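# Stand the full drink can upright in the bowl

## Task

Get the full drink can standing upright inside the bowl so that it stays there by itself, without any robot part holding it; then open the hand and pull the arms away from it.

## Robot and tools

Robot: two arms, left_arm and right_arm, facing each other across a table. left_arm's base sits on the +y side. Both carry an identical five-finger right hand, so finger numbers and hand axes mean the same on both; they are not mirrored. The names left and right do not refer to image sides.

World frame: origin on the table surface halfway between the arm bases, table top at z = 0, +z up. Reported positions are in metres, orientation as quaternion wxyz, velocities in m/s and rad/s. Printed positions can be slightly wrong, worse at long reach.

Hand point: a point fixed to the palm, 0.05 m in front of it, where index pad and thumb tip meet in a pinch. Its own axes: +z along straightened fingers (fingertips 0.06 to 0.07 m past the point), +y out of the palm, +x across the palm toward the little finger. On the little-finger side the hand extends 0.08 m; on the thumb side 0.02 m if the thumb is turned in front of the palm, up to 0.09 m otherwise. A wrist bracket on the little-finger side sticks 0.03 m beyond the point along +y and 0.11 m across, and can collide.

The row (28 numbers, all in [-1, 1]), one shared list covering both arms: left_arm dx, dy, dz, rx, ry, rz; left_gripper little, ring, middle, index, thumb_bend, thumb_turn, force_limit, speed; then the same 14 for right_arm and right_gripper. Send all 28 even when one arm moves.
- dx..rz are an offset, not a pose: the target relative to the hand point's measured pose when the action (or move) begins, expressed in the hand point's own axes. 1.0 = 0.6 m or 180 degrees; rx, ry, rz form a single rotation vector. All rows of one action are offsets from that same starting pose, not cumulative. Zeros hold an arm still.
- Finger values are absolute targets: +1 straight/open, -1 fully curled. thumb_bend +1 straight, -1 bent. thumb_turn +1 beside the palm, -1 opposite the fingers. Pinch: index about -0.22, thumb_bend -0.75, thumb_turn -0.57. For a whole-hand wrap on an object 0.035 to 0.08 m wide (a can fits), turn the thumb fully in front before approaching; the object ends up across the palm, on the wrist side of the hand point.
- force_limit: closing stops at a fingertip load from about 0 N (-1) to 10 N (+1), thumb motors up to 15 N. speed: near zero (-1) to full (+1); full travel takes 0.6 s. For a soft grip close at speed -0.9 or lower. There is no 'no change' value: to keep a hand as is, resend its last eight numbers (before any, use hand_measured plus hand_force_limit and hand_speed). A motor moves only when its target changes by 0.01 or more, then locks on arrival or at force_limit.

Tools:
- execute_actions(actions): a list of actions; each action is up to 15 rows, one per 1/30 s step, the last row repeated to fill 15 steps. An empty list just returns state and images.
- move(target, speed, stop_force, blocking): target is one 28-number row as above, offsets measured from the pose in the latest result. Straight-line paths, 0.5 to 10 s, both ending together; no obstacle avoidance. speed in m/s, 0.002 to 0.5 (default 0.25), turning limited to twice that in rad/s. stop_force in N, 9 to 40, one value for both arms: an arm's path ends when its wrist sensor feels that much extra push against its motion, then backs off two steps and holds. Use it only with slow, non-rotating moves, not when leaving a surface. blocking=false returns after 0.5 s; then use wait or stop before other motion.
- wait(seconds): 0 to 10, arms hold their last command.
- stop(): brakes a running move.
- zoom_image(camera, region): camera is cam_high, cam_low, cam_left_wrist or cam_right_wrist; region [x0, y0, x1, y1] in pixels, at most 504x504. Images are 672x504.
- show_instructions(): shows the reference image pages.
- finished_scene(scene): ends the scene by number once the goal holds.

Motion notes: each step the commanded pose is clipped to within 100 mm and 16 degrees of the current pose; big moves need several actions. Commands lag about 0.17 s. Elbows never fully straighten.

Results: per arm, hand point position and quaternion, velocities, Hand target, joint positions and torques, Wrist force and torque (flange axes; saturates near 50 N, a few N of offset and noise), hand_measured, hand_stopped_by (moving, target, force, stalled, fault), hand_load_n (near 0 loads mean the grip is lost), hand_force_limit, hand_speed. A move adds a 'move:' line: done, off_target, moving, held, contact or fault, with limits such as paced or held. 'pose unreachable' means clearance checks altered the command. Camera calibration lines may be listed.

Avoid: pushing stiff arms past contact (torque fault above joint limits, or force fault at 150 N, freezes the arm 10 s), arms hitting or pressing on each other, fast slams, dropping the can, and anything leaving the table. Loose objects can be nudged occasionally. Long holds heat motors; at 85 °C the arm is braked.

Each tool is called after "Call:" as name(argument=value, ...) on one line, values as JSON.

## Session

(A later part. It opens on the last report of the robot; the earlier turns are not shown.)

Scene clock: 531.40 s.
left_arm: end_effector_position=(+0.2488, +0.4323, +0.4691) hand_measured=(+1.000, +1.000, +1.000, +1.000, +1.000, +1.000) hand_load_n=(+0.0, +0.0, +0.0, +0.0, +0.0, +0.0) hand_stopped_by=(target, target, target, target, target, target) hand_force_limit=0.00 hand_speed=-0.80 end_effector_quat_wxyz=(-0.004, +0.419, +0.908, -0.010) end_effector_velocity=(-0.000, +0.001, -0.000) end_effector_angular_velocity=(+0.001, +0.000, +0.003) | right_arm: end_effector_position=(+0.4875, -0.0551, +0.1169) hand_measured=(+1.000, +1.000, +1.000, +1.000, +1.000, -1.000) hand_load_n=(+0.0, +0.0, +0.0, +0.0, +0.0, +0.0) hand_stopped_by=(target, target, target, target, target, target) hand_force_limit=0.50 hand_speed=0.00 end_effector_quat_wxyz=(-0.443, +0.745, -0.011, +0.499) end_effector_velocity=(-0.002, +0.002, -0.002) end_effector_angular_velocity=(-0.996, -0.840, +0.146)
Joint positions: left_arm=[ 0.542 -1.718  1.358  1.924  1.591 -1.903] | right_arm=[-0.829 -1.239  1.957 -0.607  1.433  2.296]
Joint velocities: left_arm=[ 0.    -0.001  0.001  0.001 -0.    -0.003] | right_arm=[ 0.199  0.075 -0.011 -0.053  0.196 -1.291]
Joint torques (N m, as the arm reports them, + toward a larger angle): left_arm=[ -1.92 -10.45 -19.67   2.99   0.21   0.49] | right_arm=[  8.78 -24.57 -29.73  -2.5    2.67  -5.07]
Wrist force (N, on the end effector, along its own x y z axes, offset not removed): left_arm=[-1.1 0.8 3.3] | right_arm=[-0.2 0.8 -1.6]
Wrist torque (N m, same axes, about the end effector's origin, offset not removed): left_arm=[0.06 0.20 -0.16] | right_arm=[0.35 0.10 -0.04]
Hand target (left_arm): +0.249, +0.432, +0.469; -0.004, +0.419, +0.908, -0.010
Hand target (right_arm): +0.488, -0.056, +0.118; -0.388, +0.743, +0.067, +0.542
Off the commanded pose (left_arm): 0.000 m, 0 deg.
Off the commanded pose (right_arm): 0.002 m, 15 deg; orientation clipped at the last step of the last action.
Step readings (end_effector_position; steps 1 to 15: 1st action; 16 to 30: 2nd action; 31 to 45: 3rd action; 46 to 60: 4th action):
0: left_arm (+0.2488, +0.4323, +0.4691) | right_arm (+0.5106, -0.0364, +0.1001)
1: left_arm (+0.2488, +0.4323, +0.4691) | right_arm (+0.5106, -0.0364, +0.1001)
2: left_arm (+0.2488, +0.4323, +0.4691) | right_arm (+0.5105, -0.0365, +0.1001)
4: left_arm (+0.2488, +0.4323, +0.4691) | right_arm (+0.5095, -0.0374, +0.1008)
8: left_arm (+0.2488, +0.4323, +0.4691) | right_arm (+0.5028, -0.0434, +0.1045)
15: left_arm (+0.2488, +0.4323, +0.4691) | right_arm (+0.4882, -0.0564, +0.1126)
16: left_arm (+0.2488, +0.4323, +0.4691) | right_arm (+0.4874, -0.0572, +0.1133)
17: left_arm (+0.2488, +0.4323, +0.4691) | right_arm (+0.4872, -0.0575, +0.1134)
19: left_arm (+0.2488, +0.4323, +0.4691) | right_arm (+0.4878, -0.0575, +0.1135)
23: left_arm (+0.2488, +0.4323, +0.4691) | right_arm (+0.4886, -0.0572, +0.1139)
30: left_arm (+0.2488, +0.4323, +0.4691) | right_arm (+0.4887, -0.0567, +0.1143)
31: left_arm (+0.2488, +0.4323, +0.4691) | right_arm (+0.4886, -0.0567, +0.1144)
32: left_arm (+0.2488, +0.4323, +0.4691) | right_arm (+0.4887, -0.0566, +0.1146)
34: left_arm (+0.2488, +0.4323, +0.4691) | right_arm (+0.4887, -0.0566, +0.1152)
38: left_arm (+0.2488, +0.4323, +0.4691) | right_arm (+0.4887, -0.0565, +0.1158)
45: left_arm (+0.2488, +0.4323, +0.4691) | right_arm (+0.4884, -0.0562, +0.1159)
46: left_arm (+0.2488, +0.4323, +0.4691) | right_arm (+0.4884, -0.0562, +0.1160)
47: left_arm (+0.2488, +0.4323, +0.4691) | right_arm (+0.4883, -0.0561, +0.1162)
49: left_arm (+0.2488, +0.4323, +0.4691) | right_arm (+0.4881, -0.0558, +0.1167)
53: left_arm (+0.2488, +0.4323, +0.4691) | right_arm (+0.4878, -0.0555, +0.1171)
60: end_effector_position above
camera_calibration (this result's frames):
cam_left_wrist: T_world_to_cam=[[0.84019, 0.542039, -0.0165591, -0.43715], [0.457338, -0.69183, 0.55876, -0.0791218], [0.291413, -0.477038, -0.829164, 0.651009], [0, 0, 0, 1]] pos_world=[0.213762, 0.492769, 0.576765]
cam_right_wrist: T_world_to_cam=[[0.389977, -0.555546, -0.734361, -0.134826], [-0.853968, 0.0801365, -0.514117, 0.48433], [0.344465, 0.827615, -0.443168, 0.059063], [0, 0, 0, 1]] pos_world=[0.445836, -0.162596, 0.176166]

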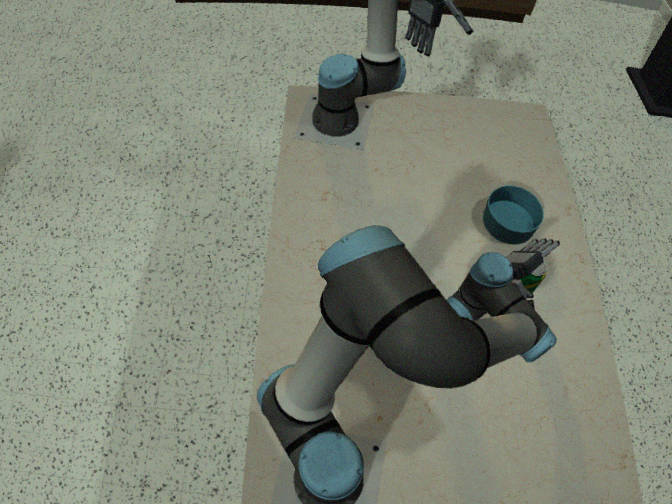

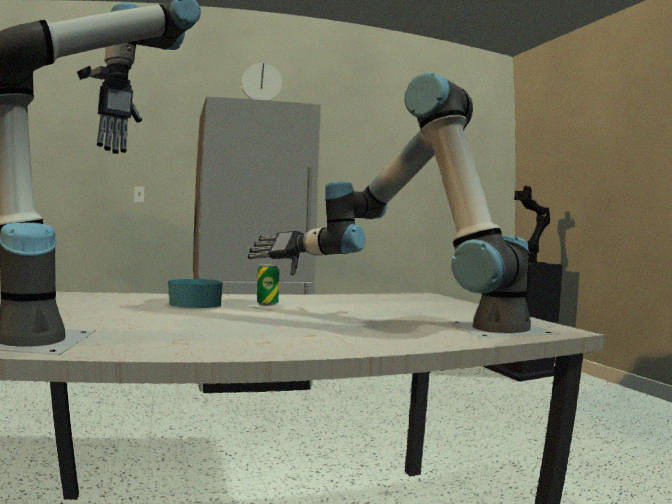

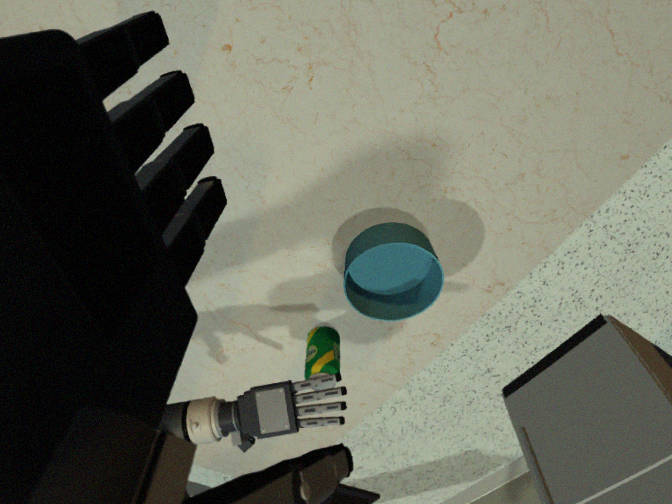

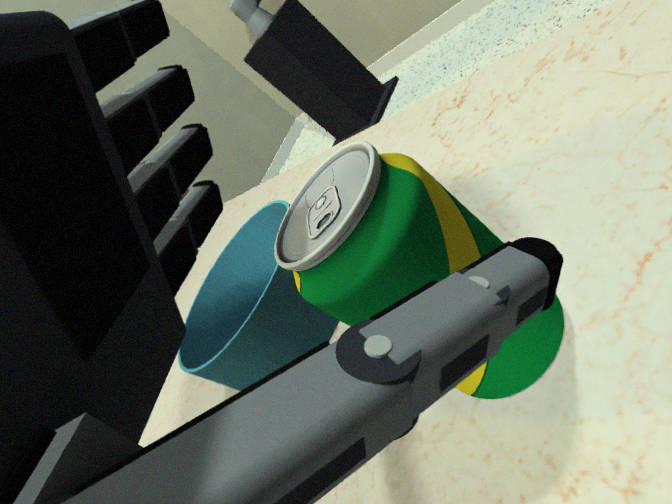

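Call:
execute_actions(actions=[])

Scene clock: 533.07 s.
left_arm: end_effector_position=(+0.2488, +0.4323, +0.4691) hand_measured=(+1.000, +1.000, +1.000, +1.000, +1.000, +1.000) hand_load_n=(+0.0, +0.0, +0.0, +0.0, +0.0, +0.0) hand_stopped_by=(target, target, target, target, target, target) hand_force_limit=0.00 hand_speed=-0.80 end_effector_quat_wxyz=(-0.004, +0.419, +0.908, -0.010) end_effector_velocity=(-0.000, -0.001, +0.000) end_effector_angular_velocity=(-0.002, -0.001, -0.001) | right_arm: end_effector_position=(+0.4878, -0.0555, +0.1180) hand_measured=(+1.000, +1.000, +1.000, +1.000, +1.000, -1.000) hand_load_n=(+0.0, +0.0, +0.0, +0.0, +0.0, +0.0) hand_stopped_by=(target, target, target, target, target, target) hand_force_limit=0.50 hand_speed=0.00 end_effector_quat_wxyz=(-0.388, +0.743, +0.067, +0.542) end_effector_velocity=(-0.001, +0.000, +0.000) end_effector_angular_velocity=(+0.000, -0.000, +0.001)
Joint positions: left_arm=[ 0.542 -1.718  1.358  1.924  1.591 -1.903] | right_arm=[-0.801 -1.228  1.955 -0.615  1.461  2.091]
Joint velocities: left_arm=[-0.001 -0.001 -0.001 -0.001  0.    -0.   ] | right_arm=[ 0.001 -0.001  0.     0.     0.     0.   ]
Joint torques (N m, as the arm reports them, + toward a larger angle): left_arm=[ -2.58 -11.1  -19.59   2.81   0.19   0.32] | right_arm=[  7.77 -27.34 -30.75  -2.43   2.35  -1.59]
Wrist force (N, on the end effector, along its own x y z axes, offset not removed): left_arm=[0.1 2.6 0.8] | right_arm=[-0.9 3.0 0.7]
Wrist torque (N m, same axes, about the end effector's origin, offset not removed): left_arm=[0.41 0.04 0.00] | right_arm=[0.70 -0.05 0.09]
Hand target (left_arm): +0.249, +0.432, +0.469; -0.004, +0.419, +0.908, -0.010
Hand target (right_arm): +0.488, -0.056, +0.118; -0.388, +0.743, +0.067, +0.542
Off the commanded pose (left_arm): 0.000 m, 0 deg.
Off the commanded pose (right_arm): 0.002 m, 3 deg; orientation clipped at the last step of the last action.
camera_calibration (this result's frames):
cam_left_wrist: T_world_to_cam=[[0.84019, 0.542039, -0.0165591, -0.43715], [0.457338, -0.69183, 0.55876, -0.0791218], [0.291414, -0.477038, -0.829164, 0.651009], [0, 0, 0, 1]] pos_world=[0.213762, 0.49277, 0.576765]
cam_right_wrist: T_world_to_cam=[[0.49177, -0.649999, -0.579365, -0.207558], [-0.778023, -0.0292711, -0.627554, 0.455466], [0.390951, 0.759371, -0.520109, 0.0423672], [0, 0, 0, 1]] pos_world=[0.43987, -0.153753, 0.187613]

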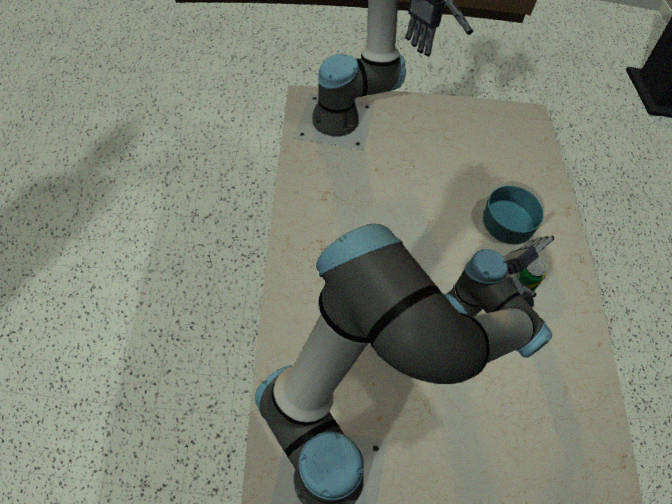

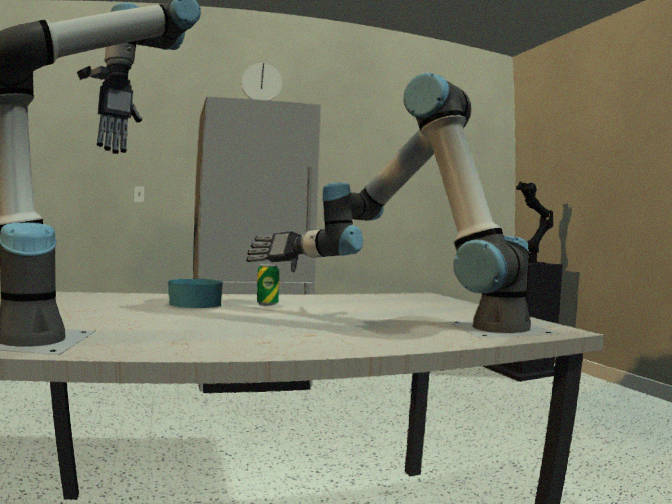

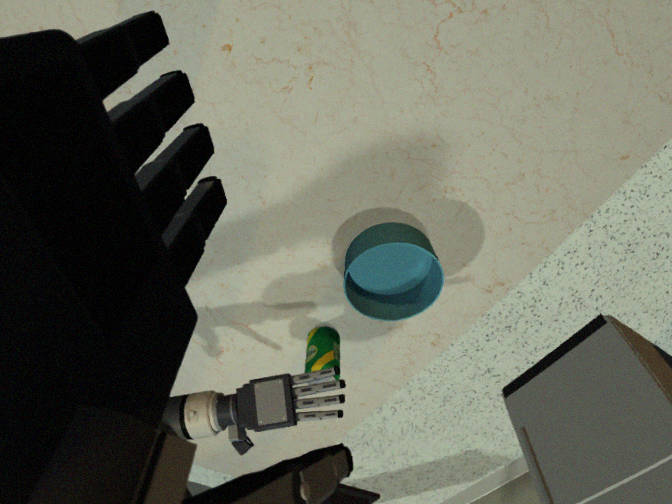

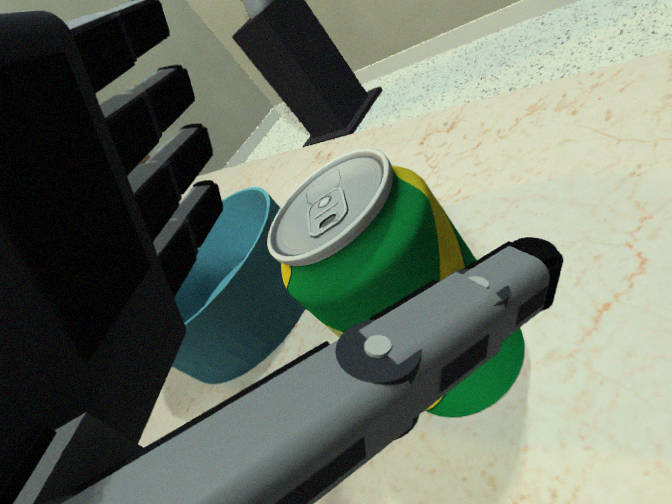

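Call:
zoom_image(camera="cam_right_wrist", region=[240, 130, 420, 290])

Region (240, 130, 420, 290) of cam_right_wrist's 672x504 image, scaled by 2.800, with more detail than that image has.

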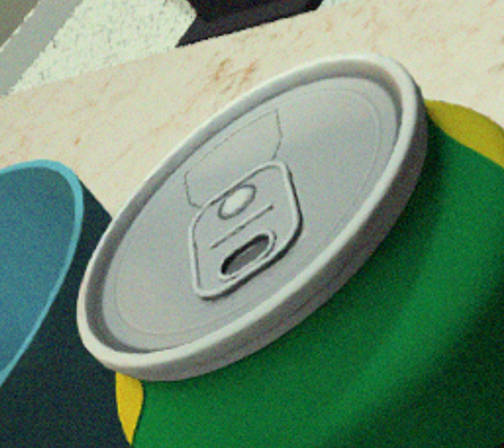

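Call:
move(target=[0,0,0,0,0,0,1,1,1,1,1,1,0,-0.8, -0.03723,0.02719,0.08402,0.00545,0.03603,-0.16875, 1,1,1,1,1,-1,0.5,0.0], speed=0.25)

Scene clock: 566.13 s.
left_arm: end_effector_position=(+0.2488, +0.4323, +0.4691) hand_measured=(+1.000, +1.000, +1.000, +1.000, +1.000, +1.000) hand_load_n=(+0.0, +0.0, +0.0, +0.0, +0.0, +0.0) hand_stopped_by=(target, target, target, target, target, target) hand_force_limit=0.00 hand_speed=-0.80 end_effector_quat_wxyz=(-0.004, +0.419, +0.908, -0.010) end_effector_velocity=(-0.001, +0.000, +0.000) end_effector_angular_velocity=(-0.001, +0.001, -0.000) | right_arm: end_effector_position=(+0.5251, -0.0271, +0.0850) hand_measured=(+1.000, +1.000, +1.000, +1.000, +1.000, -1.000) hand_load_n=(+0.0, +0.0, +0.0, +0.0, +0.0, +0.0) hand_stopped_by=(target, target, target, target, target, target) hand_force_limit=0.50 hand_speed=0.00 end_effector_quat_wxyz=(-0.242, +0.665, +0.241, +0.664) end_effector_velocity=(+0.001, +0.001, -0.000) end_effector_angular_velocity=(-0.007, -0.012, +0.002)
Joint positions: left_arm=[ 0.542 -1.718  1.358  1.924  1.591 -1.903] | right_arm=[-0.739 -1.01   1.908 -0.898  1.536  1.573]
Joint velocities: left_arm=[-0.001 -0.001  0.     0.     0.001 -0.001] | right_arm=[ 0.     0.005 -0.001 -0.008 -0.001 -0.013]
Joint torques (N m, as the arm reports them, + toward a larger angle): left_arm=[ -2.89 -11.02 -19.64   2.77   0.26   0.37] | right_arm=[  8.28 -33.73 -28.66  -2.75   1.67  -1.61]
Wrist force (N, on the end effector, along its own x y z axes, offset not removed): left_arm=[-0.6 2.0 2.6] | right_arm=[-2.3 1.0 -3.5]
Wrist torque (N m, same axes, about the end effector's origin, offset not removed): left_arm=[0.31 0.11 -0.02] | right_arm=[0.36 0.44 -0.10]
Hand target (left_arm): +0.249, +0.432, +0.469; -0.004, +0.419, +0.908, -0.010
Hand target (right_arm): +0.525, -0.027, +0.085; -0.242, +0.665, +0.241, +0.664
Off the commanded pose (left_arm): 0.000 m, 0 deg.
Off the commanded pose (right_arm): 0.000 m, 0 deg.
move: done
camera_calibration (this result's frames):
cam_left_wrist: T_world_to_cam=[[0.84019, 0.542039, -0.016559, -0.43715], [0.457338, -0.69183, 0.55876, -0.0791219], [0.291414, -0.477038, -0.829164, 0.651009], [0, 0, 0, 1]] pos_world=[0.213762, 0.492769, 0.576765]
cam_right_wrist: T_world_to_cam=[[0.650168, -0.754395, -0.0903845, -0.35401], [-0.454221, -0.290565, -0.842173, 0.305741], [0.609069, 0.588608, -0.531578, -0.129138], [0, 0, 0, 1]] pos_world=[0.447694, -0.102214, 0.156843]

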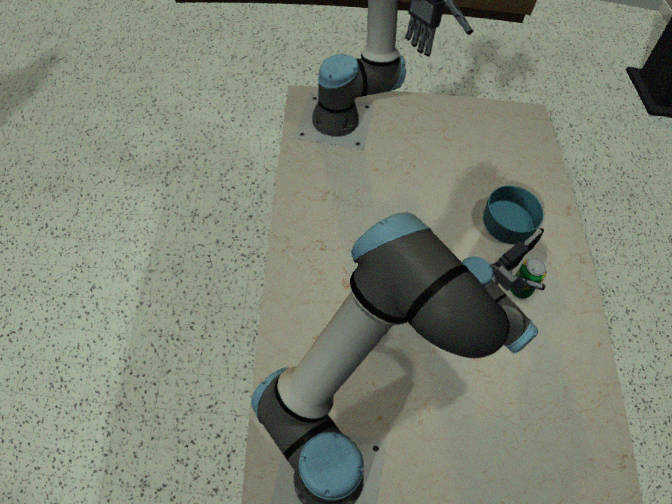

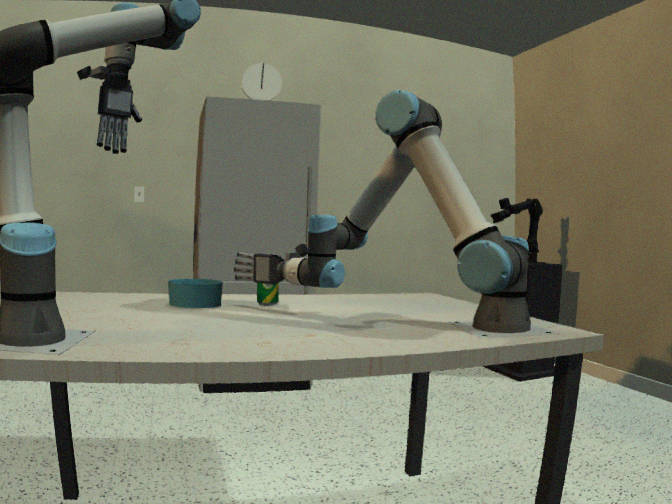

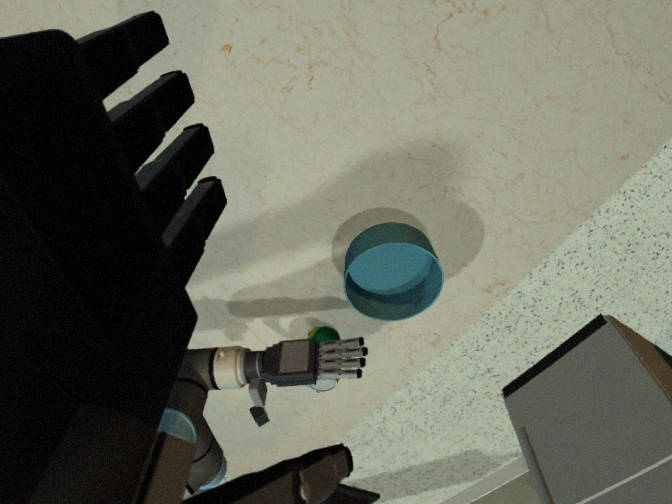

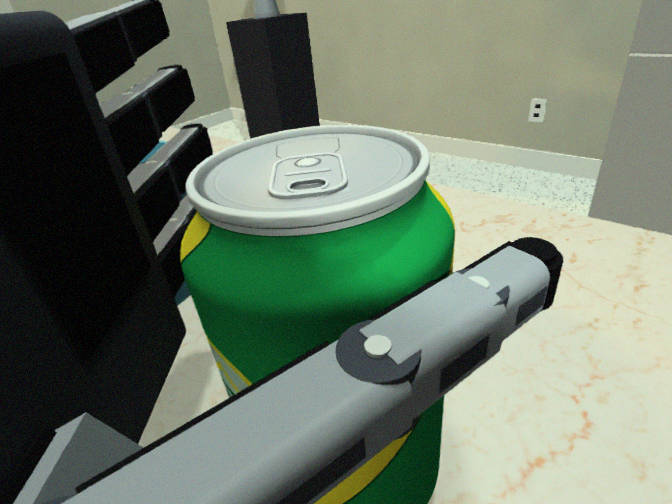

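Call:
execute_actions(actions=[[[0,0,0,0,0,0,1,1,1,1,1,1,0,-0.8, 0,0.0022,0.0033,0,0,0, 1,1,0.3,0.3,1,-1,0.6,0.6],[0,0,0,0,0,0,1,1,1,1,1,1,0,-0.8, 0,0.0045,0.0067,0,0,0, 1,1,0.3,0.3,1,-1,0.6,0.6],[0,0,0,0,0,0,1,1,1,1,1,1,0,-0.8, 0,0.0067,0.010,0,0,0, 1,1,0.3,0.3,1,-1,0.6,0.6],[0,0,0,0,0,0,1,1,1,1,1,1,0,-0.8, 0,0.0067,0.010,0,0,0, 1,1,0.3,0.3,1,-1,0.6,0.6],[0,0,0,0,0,0,1,1,1,1,1,1,0,-0.8, 0,0.0067,0.010,0,0,0, 1,1,0.3,0.3,1,-1,0.6,0.6],[0,0,0,0,0,0,1,1,1,1,1,1,0,-0.8, 0,0.0067,0.010,0,0,0, 1,1,0.3,0.3,1,-1,0.6,0.6],[0,0,0,0,0,0,1,1,1,1,1,1,0,-0.8, 0,0.0067,0.010,0,0,0, 1,1,0.3,0.3,1,-1,0.6,0.6],[0,0,0,0,0,0,1,1,1,1,1,1,0,-0.8, 0,0.0067,0.010,0,0,0, 1,1,0.3,0.3,1,-1,0.6,0.6],[0,0,0,0,0,0,1,1,1,1,1,1,0,-0.8, 0,0.0067,0.010,0,0,0, 1,1,0.3,0.3,1,-1,0.6,0.6],[0,0,0,0,0,0,1,1,1,1,1,1,0,-0.8, 0,0.0067,0.010,0,0,0, 1,1,-1,-1,1,-1,0.6,-0.5]],[[0,0,0,0,0,0,1,1,1,1,1,1,0,-0.8, 0,0,0,0,0,0, 1,1,-1,-1,1,-1,0.6,-0.5],[0,0,0,0,0,0,1,1,1,1,1,1,0,-0.8, 0,0,0,0,0,0, 1,1,-1,-1,1,-1,0.6,-0.5],[0,0,0,0,0,0,1,1,1,1,1,1,0,-0.8, 0,0,0,0,0,0, 1,1,-1,-1,1,-1,0.6,-0.5],[0,0,0,0,0,0,1,1,1,1,1,1,0,-0.8, 0,0,0,0,0,0, 1,1,-1,-1,1,-1,0.6,-0.5],[0,0,0,0,0,0,1,1,1,1,1,1,0,-0.8, 0,0,0,0,0,0, 1,1,-1,-1,1,-1,0.6,-0.5],[0,0,0,0,0,0,1,1,1,1,1,1,0,-0.8, 0,0,0,0,0,0, 1,1,-1,-1,1,-1,0.6,-0.5],[0,0,0,0,0,0,1,1,1,1,1,1,0,-0.8, 0,0,0,0,0,0, 1,1,-1,-1,1,-1,0.6,-0.5],[0,0,0,0,0,0,1,1,1,1,1,1,0,-0.8, 0,0,0,0,0,0, 1,1,-1,-1,1,-1,0.6,-0.5],[0,0,0,0,0,0,1,1,1,1,1,1,0,-0.8, 0,0,0,0,0,0, 1,1,-1,-1,1,-1,0.6,-0.5],[0,0,0,0,0,0,1,1,1,1,1,1,0,-0.8, 0,0,0,0,0,0, 1,1,-1,-1,1,-1,0.6,-0.5],[0,0,0,0,0,0,1,1,1,1,1,1,0,-0.8, 0,0,0,0,0,0, 1,1,-1,-1,1,-1,0.6,-0.5],[0,0,0,0,0,0,1,1,1,1,1,1,0,-0.8, 0,0,0,0,0,0, 1,1,-1,-1,-1,-1,0.5,-0.6]]])

Call:
execute_actions(actions=[])

Scene clock: 595.97 s.
left_arm: end_effector_position=(+0.2488, +0.4323, +0.4691) hand_measured=(+1.000, +1.000, +1.000, +1.000, +1.000, +1.000) hand_load_n=(+0.0, +0.0, +0.0, +0.0, +0.0, +0.0) hand_stopped_by=(target, target, target, target, target, target) hand_force_limit=0.00 hand_speed=-0.80 end_effector_quat_wxyz=(-0.004, +0.419, +0.908, -0.010) end_effector_velocity=(+0.000, +0.000, +0.000) end_effector_angular_velocity=(-0.000, -0.001, +0.000) | right_arm: end_effector_position=(+0.5321, -0.0263, +0.0850) hand_measured=(+1.000, +1.000, -0.072, -0.062, +0.992, -1.000) hand_load_n=(+0.0, +0.0, +10.5, +7.5, +4.5, +1.0) hand_stopped_by=(target, target, force, force, moving, target) hand_force_limit=0.50 hand_speed=-0.60 end_effector_quat_wxyz=(-0.242, +0.665, +0.241, +0.664) end_effector_velocity=(-0.001, +0.001, -0.000) end_effector_angular_velocity=(-0.001, -0.000, +0.002)
Joint positions: left_arm=[ 0.542 -1.718  1.358  1.924  1.591 -1.903] | right_arm=[-0.747 -1.002  1.893 -0.891  1.528  1.573]
Joint velocities: left_arm=[-0.    -0.001  0.     0.    -0.001 -0.001] | right_arm=[ 0.002  0.001 -0.    -0.    -0.    -0.001]
Joint torques (N m, as the arm reports them, + toward a larger angle): left_arm=[ -3.16 -10.61 -19.84   2.86   0.25   0.29] | right_arm=[ -0.67 -43.85 -19.46  -1.46  -0.68   1.21]
Wrist force (N, on the end effector, along its own x y z axes, offset not removed): left_arm=[-0.7 1.8 2.0] | right_arm=[-1.4 0.2 0.0]
Wrist torque (N m, same axes, about the end effector's origin, offset not removed): left_arm=[0.26 0.15 -0.06] | right_arm=[0.12 0.02 0.22]
Hand target (left_arm): +0.249, +0.432, +0.469; -0.004, +0.419, +0.908, -0.010
Hand target (right_arm): +0.532, -0.026, +0.085; -0.242, +0.665, +0.241, +0.664
Off the commanded pose (left_arm): 0.000 m, 0 deg.
Off the commanded pose (right_arm): 0.000 m, 0 deg.
Step readings (end_effector_position; steps 1 to 15: 1st action; 16 to 30: 2nd action):
0: left_arm (+0.2488, +0.4323, +0.4691) | right_arm (+0.5252, -0.0270, +0.0849)
1: left_arm (+0.2488, +0.4323, +0.4691) | right_arm (+0.5252, -0.0269, +0.0849)
2: left_arm (+0.2488, +0.4323, +0.4691) | right_arm (+0.5255, -0.0268, +0.0850)
4: left_arm (+0.2488, +0.4323, +0.4691) | right_arm (+0.5275, -0.0266, +0.0850)
8: left_arm (+0.2488, +0.4323, +0.4691) | right_arm (+0.5308, -0.0264, +0.0850)
15: left_arm (+0.2488, +0.4323, +0.4691) | right_arm (+0.5321, -0.0263, +0.0850)
16: left_arm (+0.2488, +0.4323, +0.4691) | right_arm (+0.5321, -0.0263, +0.0850)
17: left_arm (+0.2488, +0.4323, +0.4691) | right_arm (+0.5321, -0.0263, +0.0850)
19: left_arm (+0.2488, +0.4323, +0.4691) | right_arm (+0.5321, -0.0263, +0.0850)
23: left_arm (+0.2488, +0.4323, +0.4691) | right_arm (+0.5321, -0.0263, +0.0850)
30: end_effector_position above
camera_calibration (this result's frames):
cam_left_wrist: T_world_to_cam=[[0.84019, 0.542039, -0.0165592, -0.43715], [0.457338, -0.69183, 0.55876, -0.0791218], [0.291413, -0.477038, -0.829164, 0.651009], [0, 0, 0, 1]] pos_world=[0.213762, 0.492769, 0.576765]
cam_right_wrist: T_world_to_cam=[[0.650178, -0.75439, -0.0903564, -0.358041], [-0.454195, -0.290581, -0.842181, 0.309139], [0.609077, 0.588607, -0.53157, -0.133898], [0, 0, 0, 1]] pos_world=[0.454754, -0.10146, 0.156824]

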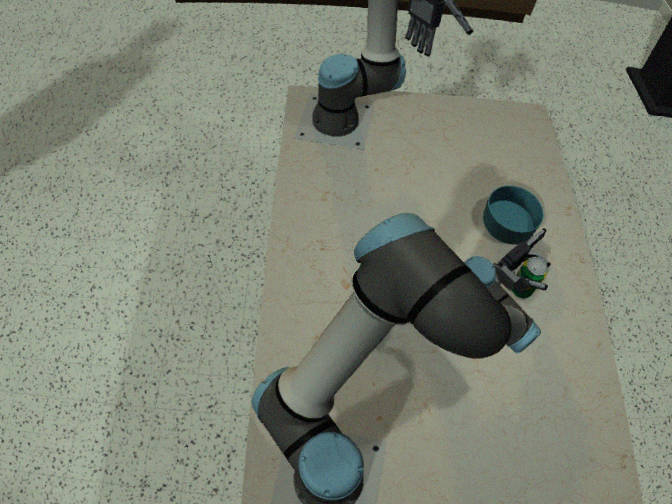

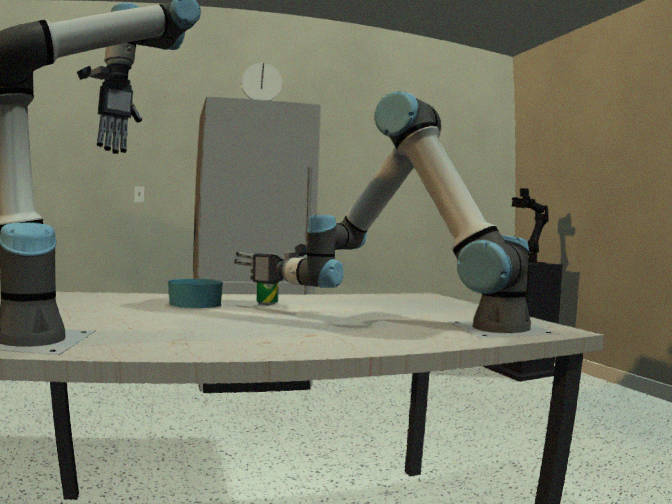

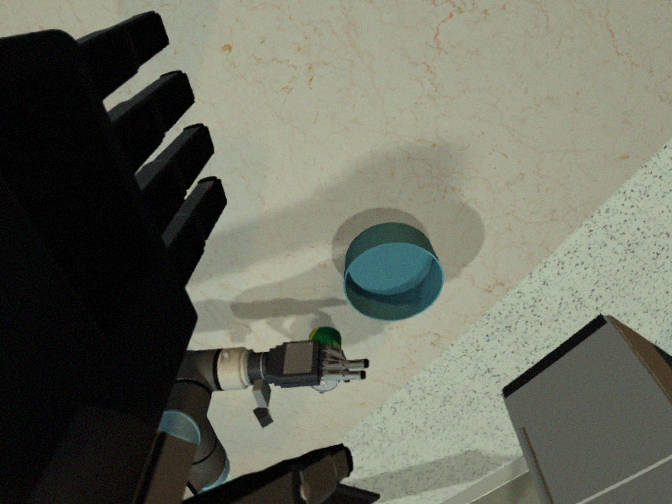

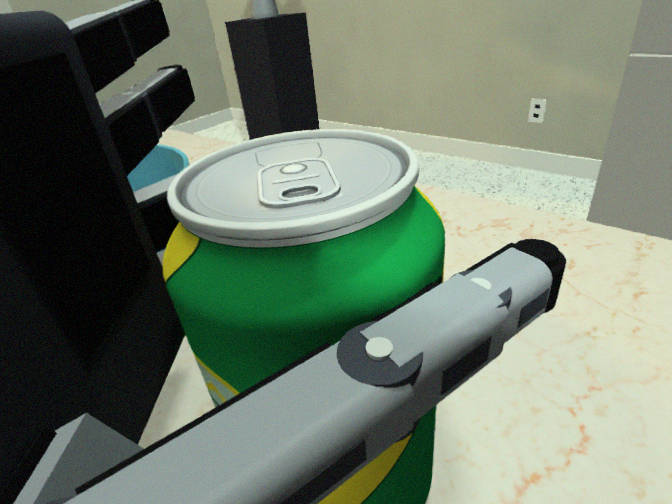

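Scene clock: 595.97 s.
left_arm: end_effector_position=(+0.2488, +0.4323, +0.4691) hand_measured=(+1.000, +1.000, +1.000, +1.000, +1.000, +1.000) hand_load_n=(+0.0, +0.0, +0.0, +0.0, +0.0, +0.0) hand_stopped_by=(target, target, target, target, target, target) hand_force_limit=0.00 hand_speed=-0.80 end_effector_quat_wxyz=(-0.004, +0.419, +0.908, -0.010) end_effector_velocity=(+0.000, +0.000, +0.000) end_effector_angular_velocity=(-0.000, -0.001, +0.000) | right_arm: end_effector_position=(+0.5321, -0.0263, +0.0850) hand_measured=(+1.000, +1.000, -0.072, -0.062, +0.992, -1.000) hand_load_n=(+0.0, +0.0, +10.5, +7.5, +4.5, +1.0) hand_stopped_by=(target, target, force, force, moving, target) hand_force_limit=0.50 hand_speed=-0.60 end_effector_quat_wxyz=(-0.242, +0.665, +0.241, +0.664) end_effector_velocity=(-0.001, +0.001, -0.000) end_effector_angular_velocity=(-0.001, -0.000, +0.002)
Joint positions: left_arm=[ 0.542 -1.718  1.358  1.924  1.591 -1.903] | right_arm=[-0.747 -1.002  1.893 -0.891  1.528  1.573]
Joint velocities: left_arm=[-0.    -0.001  0.     0.    -0.001 -0.001] | right_arm=[ 0.002  0.001 -0.    -0.    -0.    -0.001]
Joint torques (N m, as the arm reports them, + toward a larger angle): left_arm=[ -3.16 -10.61 -19.84   2.86   0.25   0.29] | right_arm=[ -0.67 -43.85 -19.46  -1.46  -0.68   1.21]
Wrist force (N, on the end effector, along its own x y z axes, offset not removed): left_arm=[-0.7 1.8 2.0] | right_arm=[-1.4 0.2 0.0]
Wrist torque (N m, same axes, about the end effector's origin, offset not removed): left_arm=[0.26 0.15 -0.06] | right_arm=[0.12 0.02 0.22]
Hand target (left_arm): +0.249, +0.432, +0.469; -0.004, +0.419, +0.908, -0.010
Hand target (right_arm): +0.532, -0.026, +0.085; -0.242, +0.665, +0.241, +0.664
Off the commanded pose (left_arm): 0.000 m, 0 deg.
Off the commanded pose (right_arm): 0.000 m, 0 deg.
camera_calibration (this result's frames):
cam_left_wrist: T_world_to_cam=[[0.84019, 0.542039, -0.0165592, -0.43715], [0.457338, -0.69183, 0.55876, -0.0791218], [0.291413, -0.477038, -0.829164, 0.651009], [0, 0, 0, 1]] pos_world=[0.213762, 0.492769, 0.576765]
cam_right_wrist: T_world_to_cam=[[0.650178, -0.75439, -0.0903564, -0.358041], [-0.454195, -0.290581, -0.842181, 0.309139], [0.609077, 0.588607, -0.53157, -0.133898], [0, 0, 0, 1]] pos_world=[0.454754, -0.10146, 0.156824]

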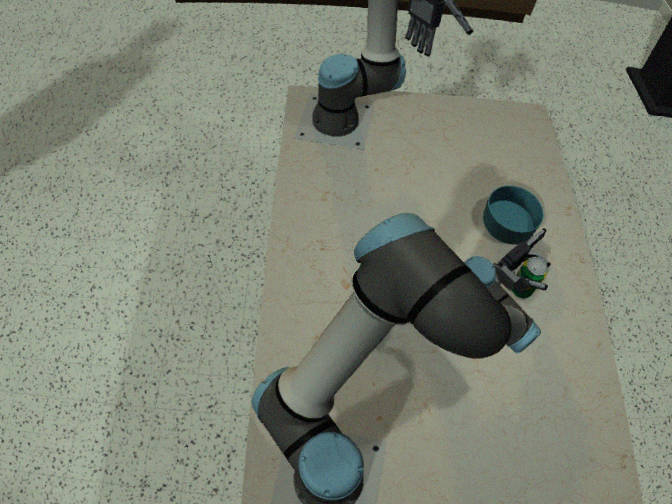

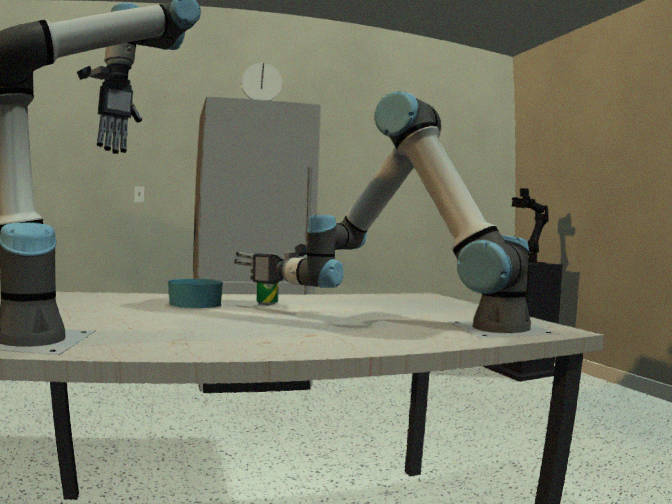

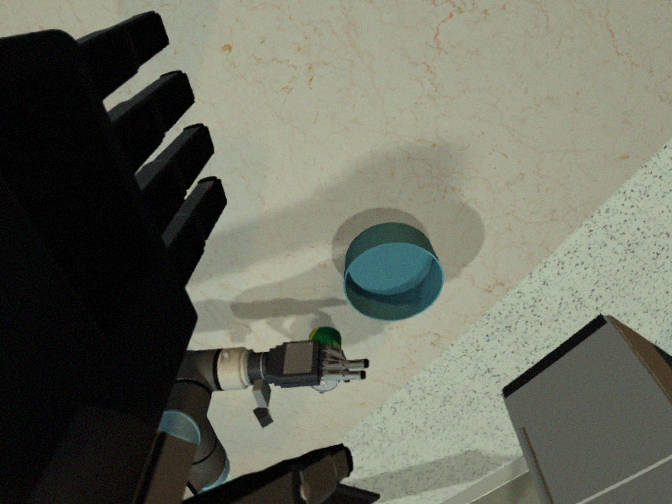

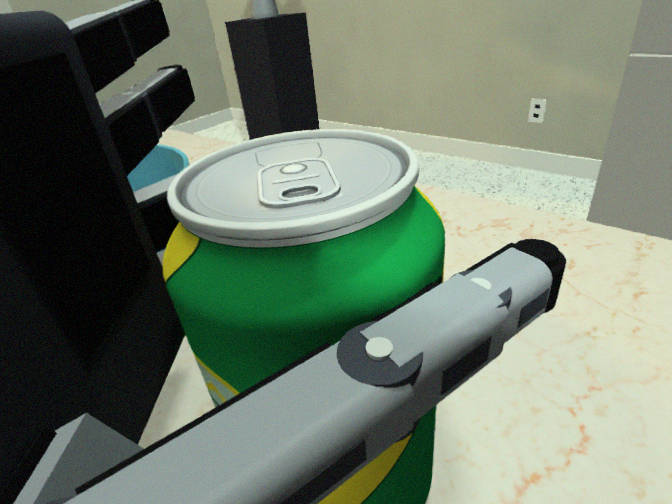

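Call:
execute_actions(actions=[])

Scene clock: 607.43 s.
left_arm: end_effector_position=(+0.2488, +0.4323, +0.4691) hand_measured=(+1.000, +1.000, +1.000, +1.000, +1.000, +1.000) hand_load_n=(+0.0, +0.0, +0.0, +0.0, +0.0, +0.0) hand_stopped_by=(target, target, target, target, target, target) hand_force_limit=0.00 hand_speed=-0.80 end_effector_quat_wxyz=(-0.004, +0.419, +0.908, -0.010) end_effector_velocity=(+0.000, +0.000, +0.001) end_effector_angular_velocity=(-0.003, -0.001, +0.000) | right_arm: end_effector_position=(+0.5321, -0.0263, +0.0850) hand_measured=(+1.000, +1.000, -0.072, -0.062, +0.962, -1.000) hand_load_n=(+0.0, +0.0, +11.0, +8.0, +11.0, +0.5) hand_stopped_by=(target, target, force, force, force, target) hand_force_limit=0.50 hand_speed=-0.60 end_effector_quat_wxyz=(-0.242, +0.665, +0.241, +0.664) end_effector_velocity=(+0.000, -0.000, +0.000) end_effector_angular_velocity=(+0.001, +0.000, -0.000)
Joint positions: left_arm=[ 0.542 -1.718  1.358  1.924  1.591 -1.903] | right_arm=[-0.747 -1.002  1.893 -0.891  1.528  1.573]
Joint velocities: left_arm=[ 0.001 -0.001 -0.002 -0.    -0.     0.001] | right_arm=[ 0.    -0.001  0.     0.     0.     0.001]
Joint torques (N m, as the arm reports them, + toward a larger angle): left_arm=[ -2.21 -10.83 -19.85   2.9    0.2    0.34] | right_arm=[  7.88 -45.47  -6.03  -2.03   2.4   -0.16]
Wrist force (N, on the end effector, along its own x y z axes, offset not removed): left_arm=[-0.5 0.9 3.3] | right_arm=[-1.7 -2.8 0.7]
Wrist torque (N m, same axes, about the end effector's origin, offset not removed): left_arm=[0.04 0.17 -0.06] | right_arm=[-0.34 0.12 -0.12]
Hand target (left_arm): +0.249, +0.432, +0.469; -0.004, +0.419, +0.908, -0.010
Hand target (right_arm): +0.532, -0.026, +0.085; -0.242, +0.665, +0.241, +0.664
Off the commanded pose (left_arm): 0.000 m, 0 deg.
Off the commanded pose (right_arm): 0.000 m, 0 deg.
camera_calibration (this result's frames):
cam_left_wrist: T_world_to_cam=[[0.84019, 0.542039, -0.0165588, -0.43715], [0.457338, -0.69183, 0.55876, -0.0791218], [0.291414, -0.477038, -0.829164, 0.651009], [0, 0, 0, 1]] pos_world=[0.213762, 0.492769, 0.576765]
cam_right_wrist: T_world_to_cam=[[0.650183, -0.754386, -0.0903556, -0.358013], [-0.454183, -0.290574, -0.84219, 0.309114], [0.609082, 0.588616, -0.531555, -0.133867], [0, 0, 0, 1]] pos_world=[0.454704, -0.101463, 0.156827]

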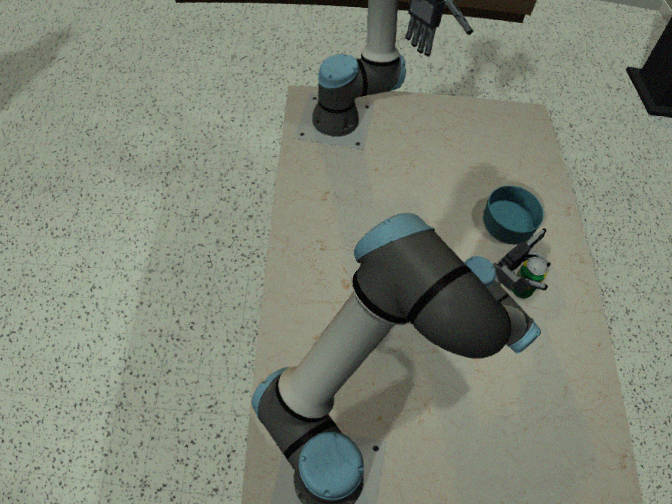

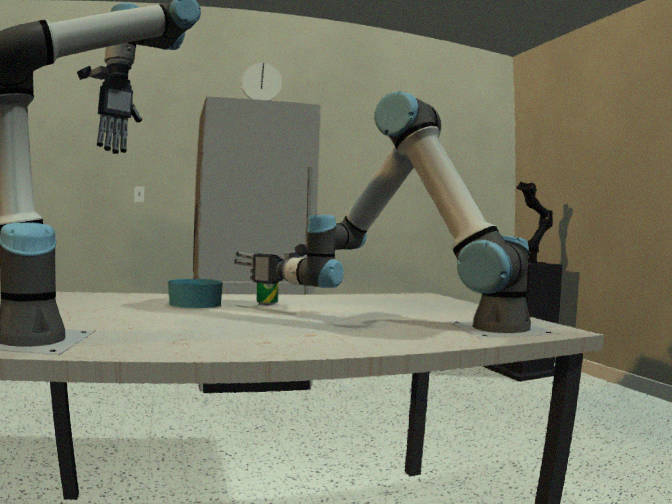

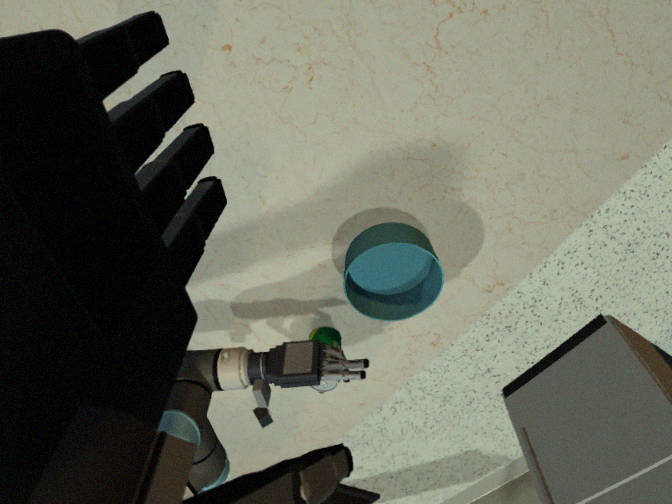

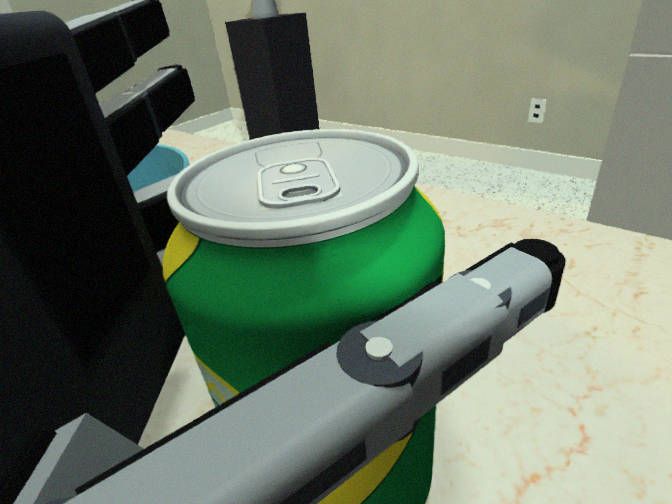

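Call:
move(target=[0,0,0,0,0,0,1,1,1,1,1,1,0,-0.8, 0.158,0,0,0,0,0,1,1,-1,-1,-1,-1,0.5,-0.6], speed=0.1)

Scene clock: 611.27 s.
left_arm: end_effector_position=(+0.2488, +0.4323, +0.4691) hand_measured=(+1.000, +1.000, +1.000, +1.000, +1.000, +1.000) hand_load_n=(+0.0, +0.0, +0.0, +0.0, +0.0, +0.0) hand_stopped_by=(target, target, target, target, target, target) hand_force_limit=0.00 hand_speed=-0.80 end_effector_quat_wxyz=(-0.004, +0.419, +0.908, -0.010) end_effector_velocity=(+0.000, -0.001, -0.001) end_effector_angular_velocity=(+0.004, +0.001, +0.000) | right_arm: end_effector_position=(+0.5323, -0.0264, +0.1796) hand_measured=(+1.000, +1.000, -0.072, -0.062, +0.962, -1.000) hand_load_n=(+0.0, +0.0, +11.0, +8.0, +11.0, +1.5) hand_stopped_by=(target, target, force, force, force, target) hand_force_limit=0.50 hand_speed=-0.60 end_effector_quat_wxyz=(-0.242, +0.665, +0.241, +0.664) end_effector_velocity=(+0.001, -0.001, +0.005) end_effector_angular_velocity=(+0.003, -0.002, -0.002)
Joint positions: left_arm=[ 0.542 -1.718  1.358  1.924  1.591 -1.903] | right_arm=[-0.747 -1.166  1.833 -0.668  1.527  1.573]
Joint velocities: left_arm=[ 0.     0.003  0.     0.    -0.     0.   ] | right_arm=[-0.001 -0.007 -0.002  0.006  0.     0.001]
Joint torques (N m, as the arm reports them, + toward a larger angle): left_arm=[ -2.59 -10.83 -19.55   2.94   0.31   0.27] | right_arm=[-10.44 -45.92 -33.53  -0.99  -1.78  -0.25]
Wrist force (N, on the end effector, along its own x y z axes, offset not removed): left_arm=[-2.0 0.2 0.6] | right_arm=[-3.0 -0.2 -0.3]
Wrist torque (N m, same axes, about the end effector's origin, offset not removed): left_arm=[0.06 0.41 -0.23] | right_arm=[0.12 0.00 0.13]
Hand target (left_arm): +0.249, +0.432, +0.469; -0.004, +0.419, +0.908, -0.010
Hand target (right_arm): +0.532, -0.026, +0.180; -0.242, +0.665, +0.241, +0.664
Off the commanded pose (left_arm): 0.000 m, 0 deg.
Off the commanded pose (right_arm): 0.000 m, 0 deg.
move: done
camera_calibration (this result's frames):
cam_left_wrist: T_world_to_cam=[[0.84019, 0.542039, -0.0165591, -0.43715], [0.457338, -0.69183, 0.55876, -0.0791216], [0.291413, -0.477038, -0.829164, 0.651009], [0, 0, 0, 1]] pos_world=[0.213762, 0.492769, 0.576765]
cam_right_wrist: T_world_to_cam=[[0.6502, -0.75438, -0.0902861, -0.349733], [-0.454113, -0.290601, -0.842219, 0.388831], [0.609116, 0.58861, -0.531522, -0.0836932], [0, 0, 0, 1]] pos_world=[0.454948, -0.101575, 0.25142]

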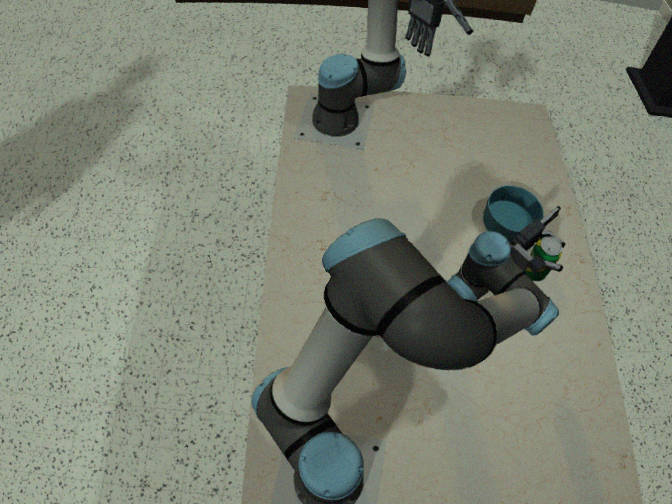

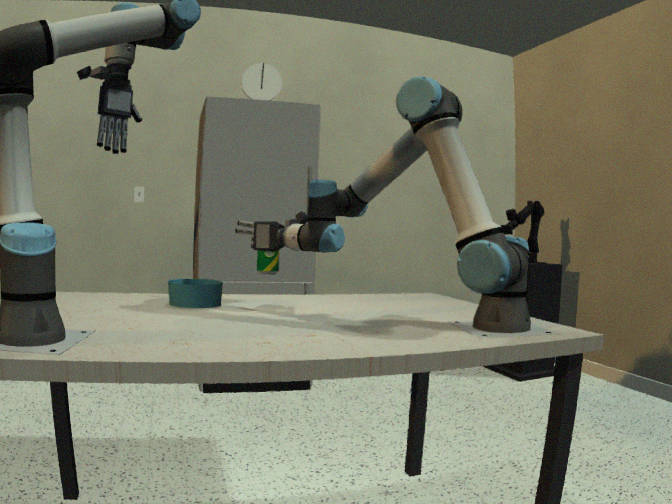

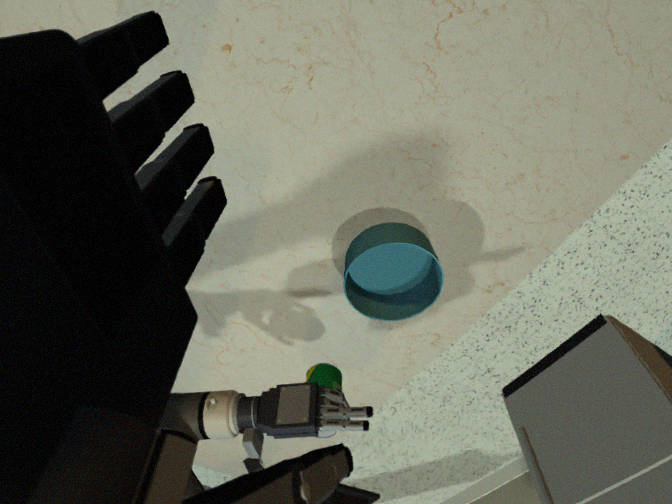

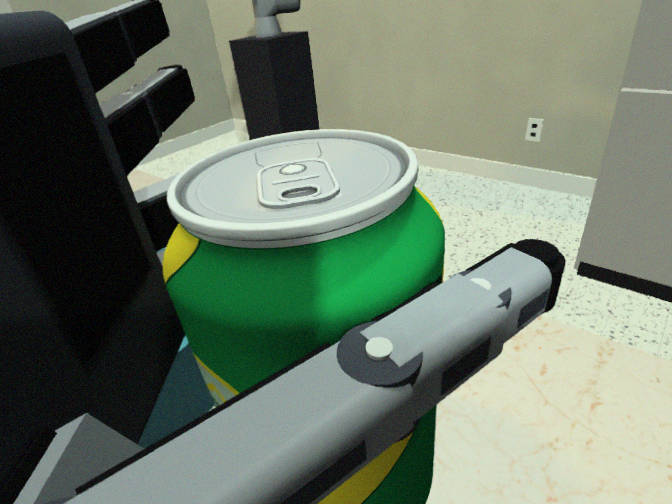

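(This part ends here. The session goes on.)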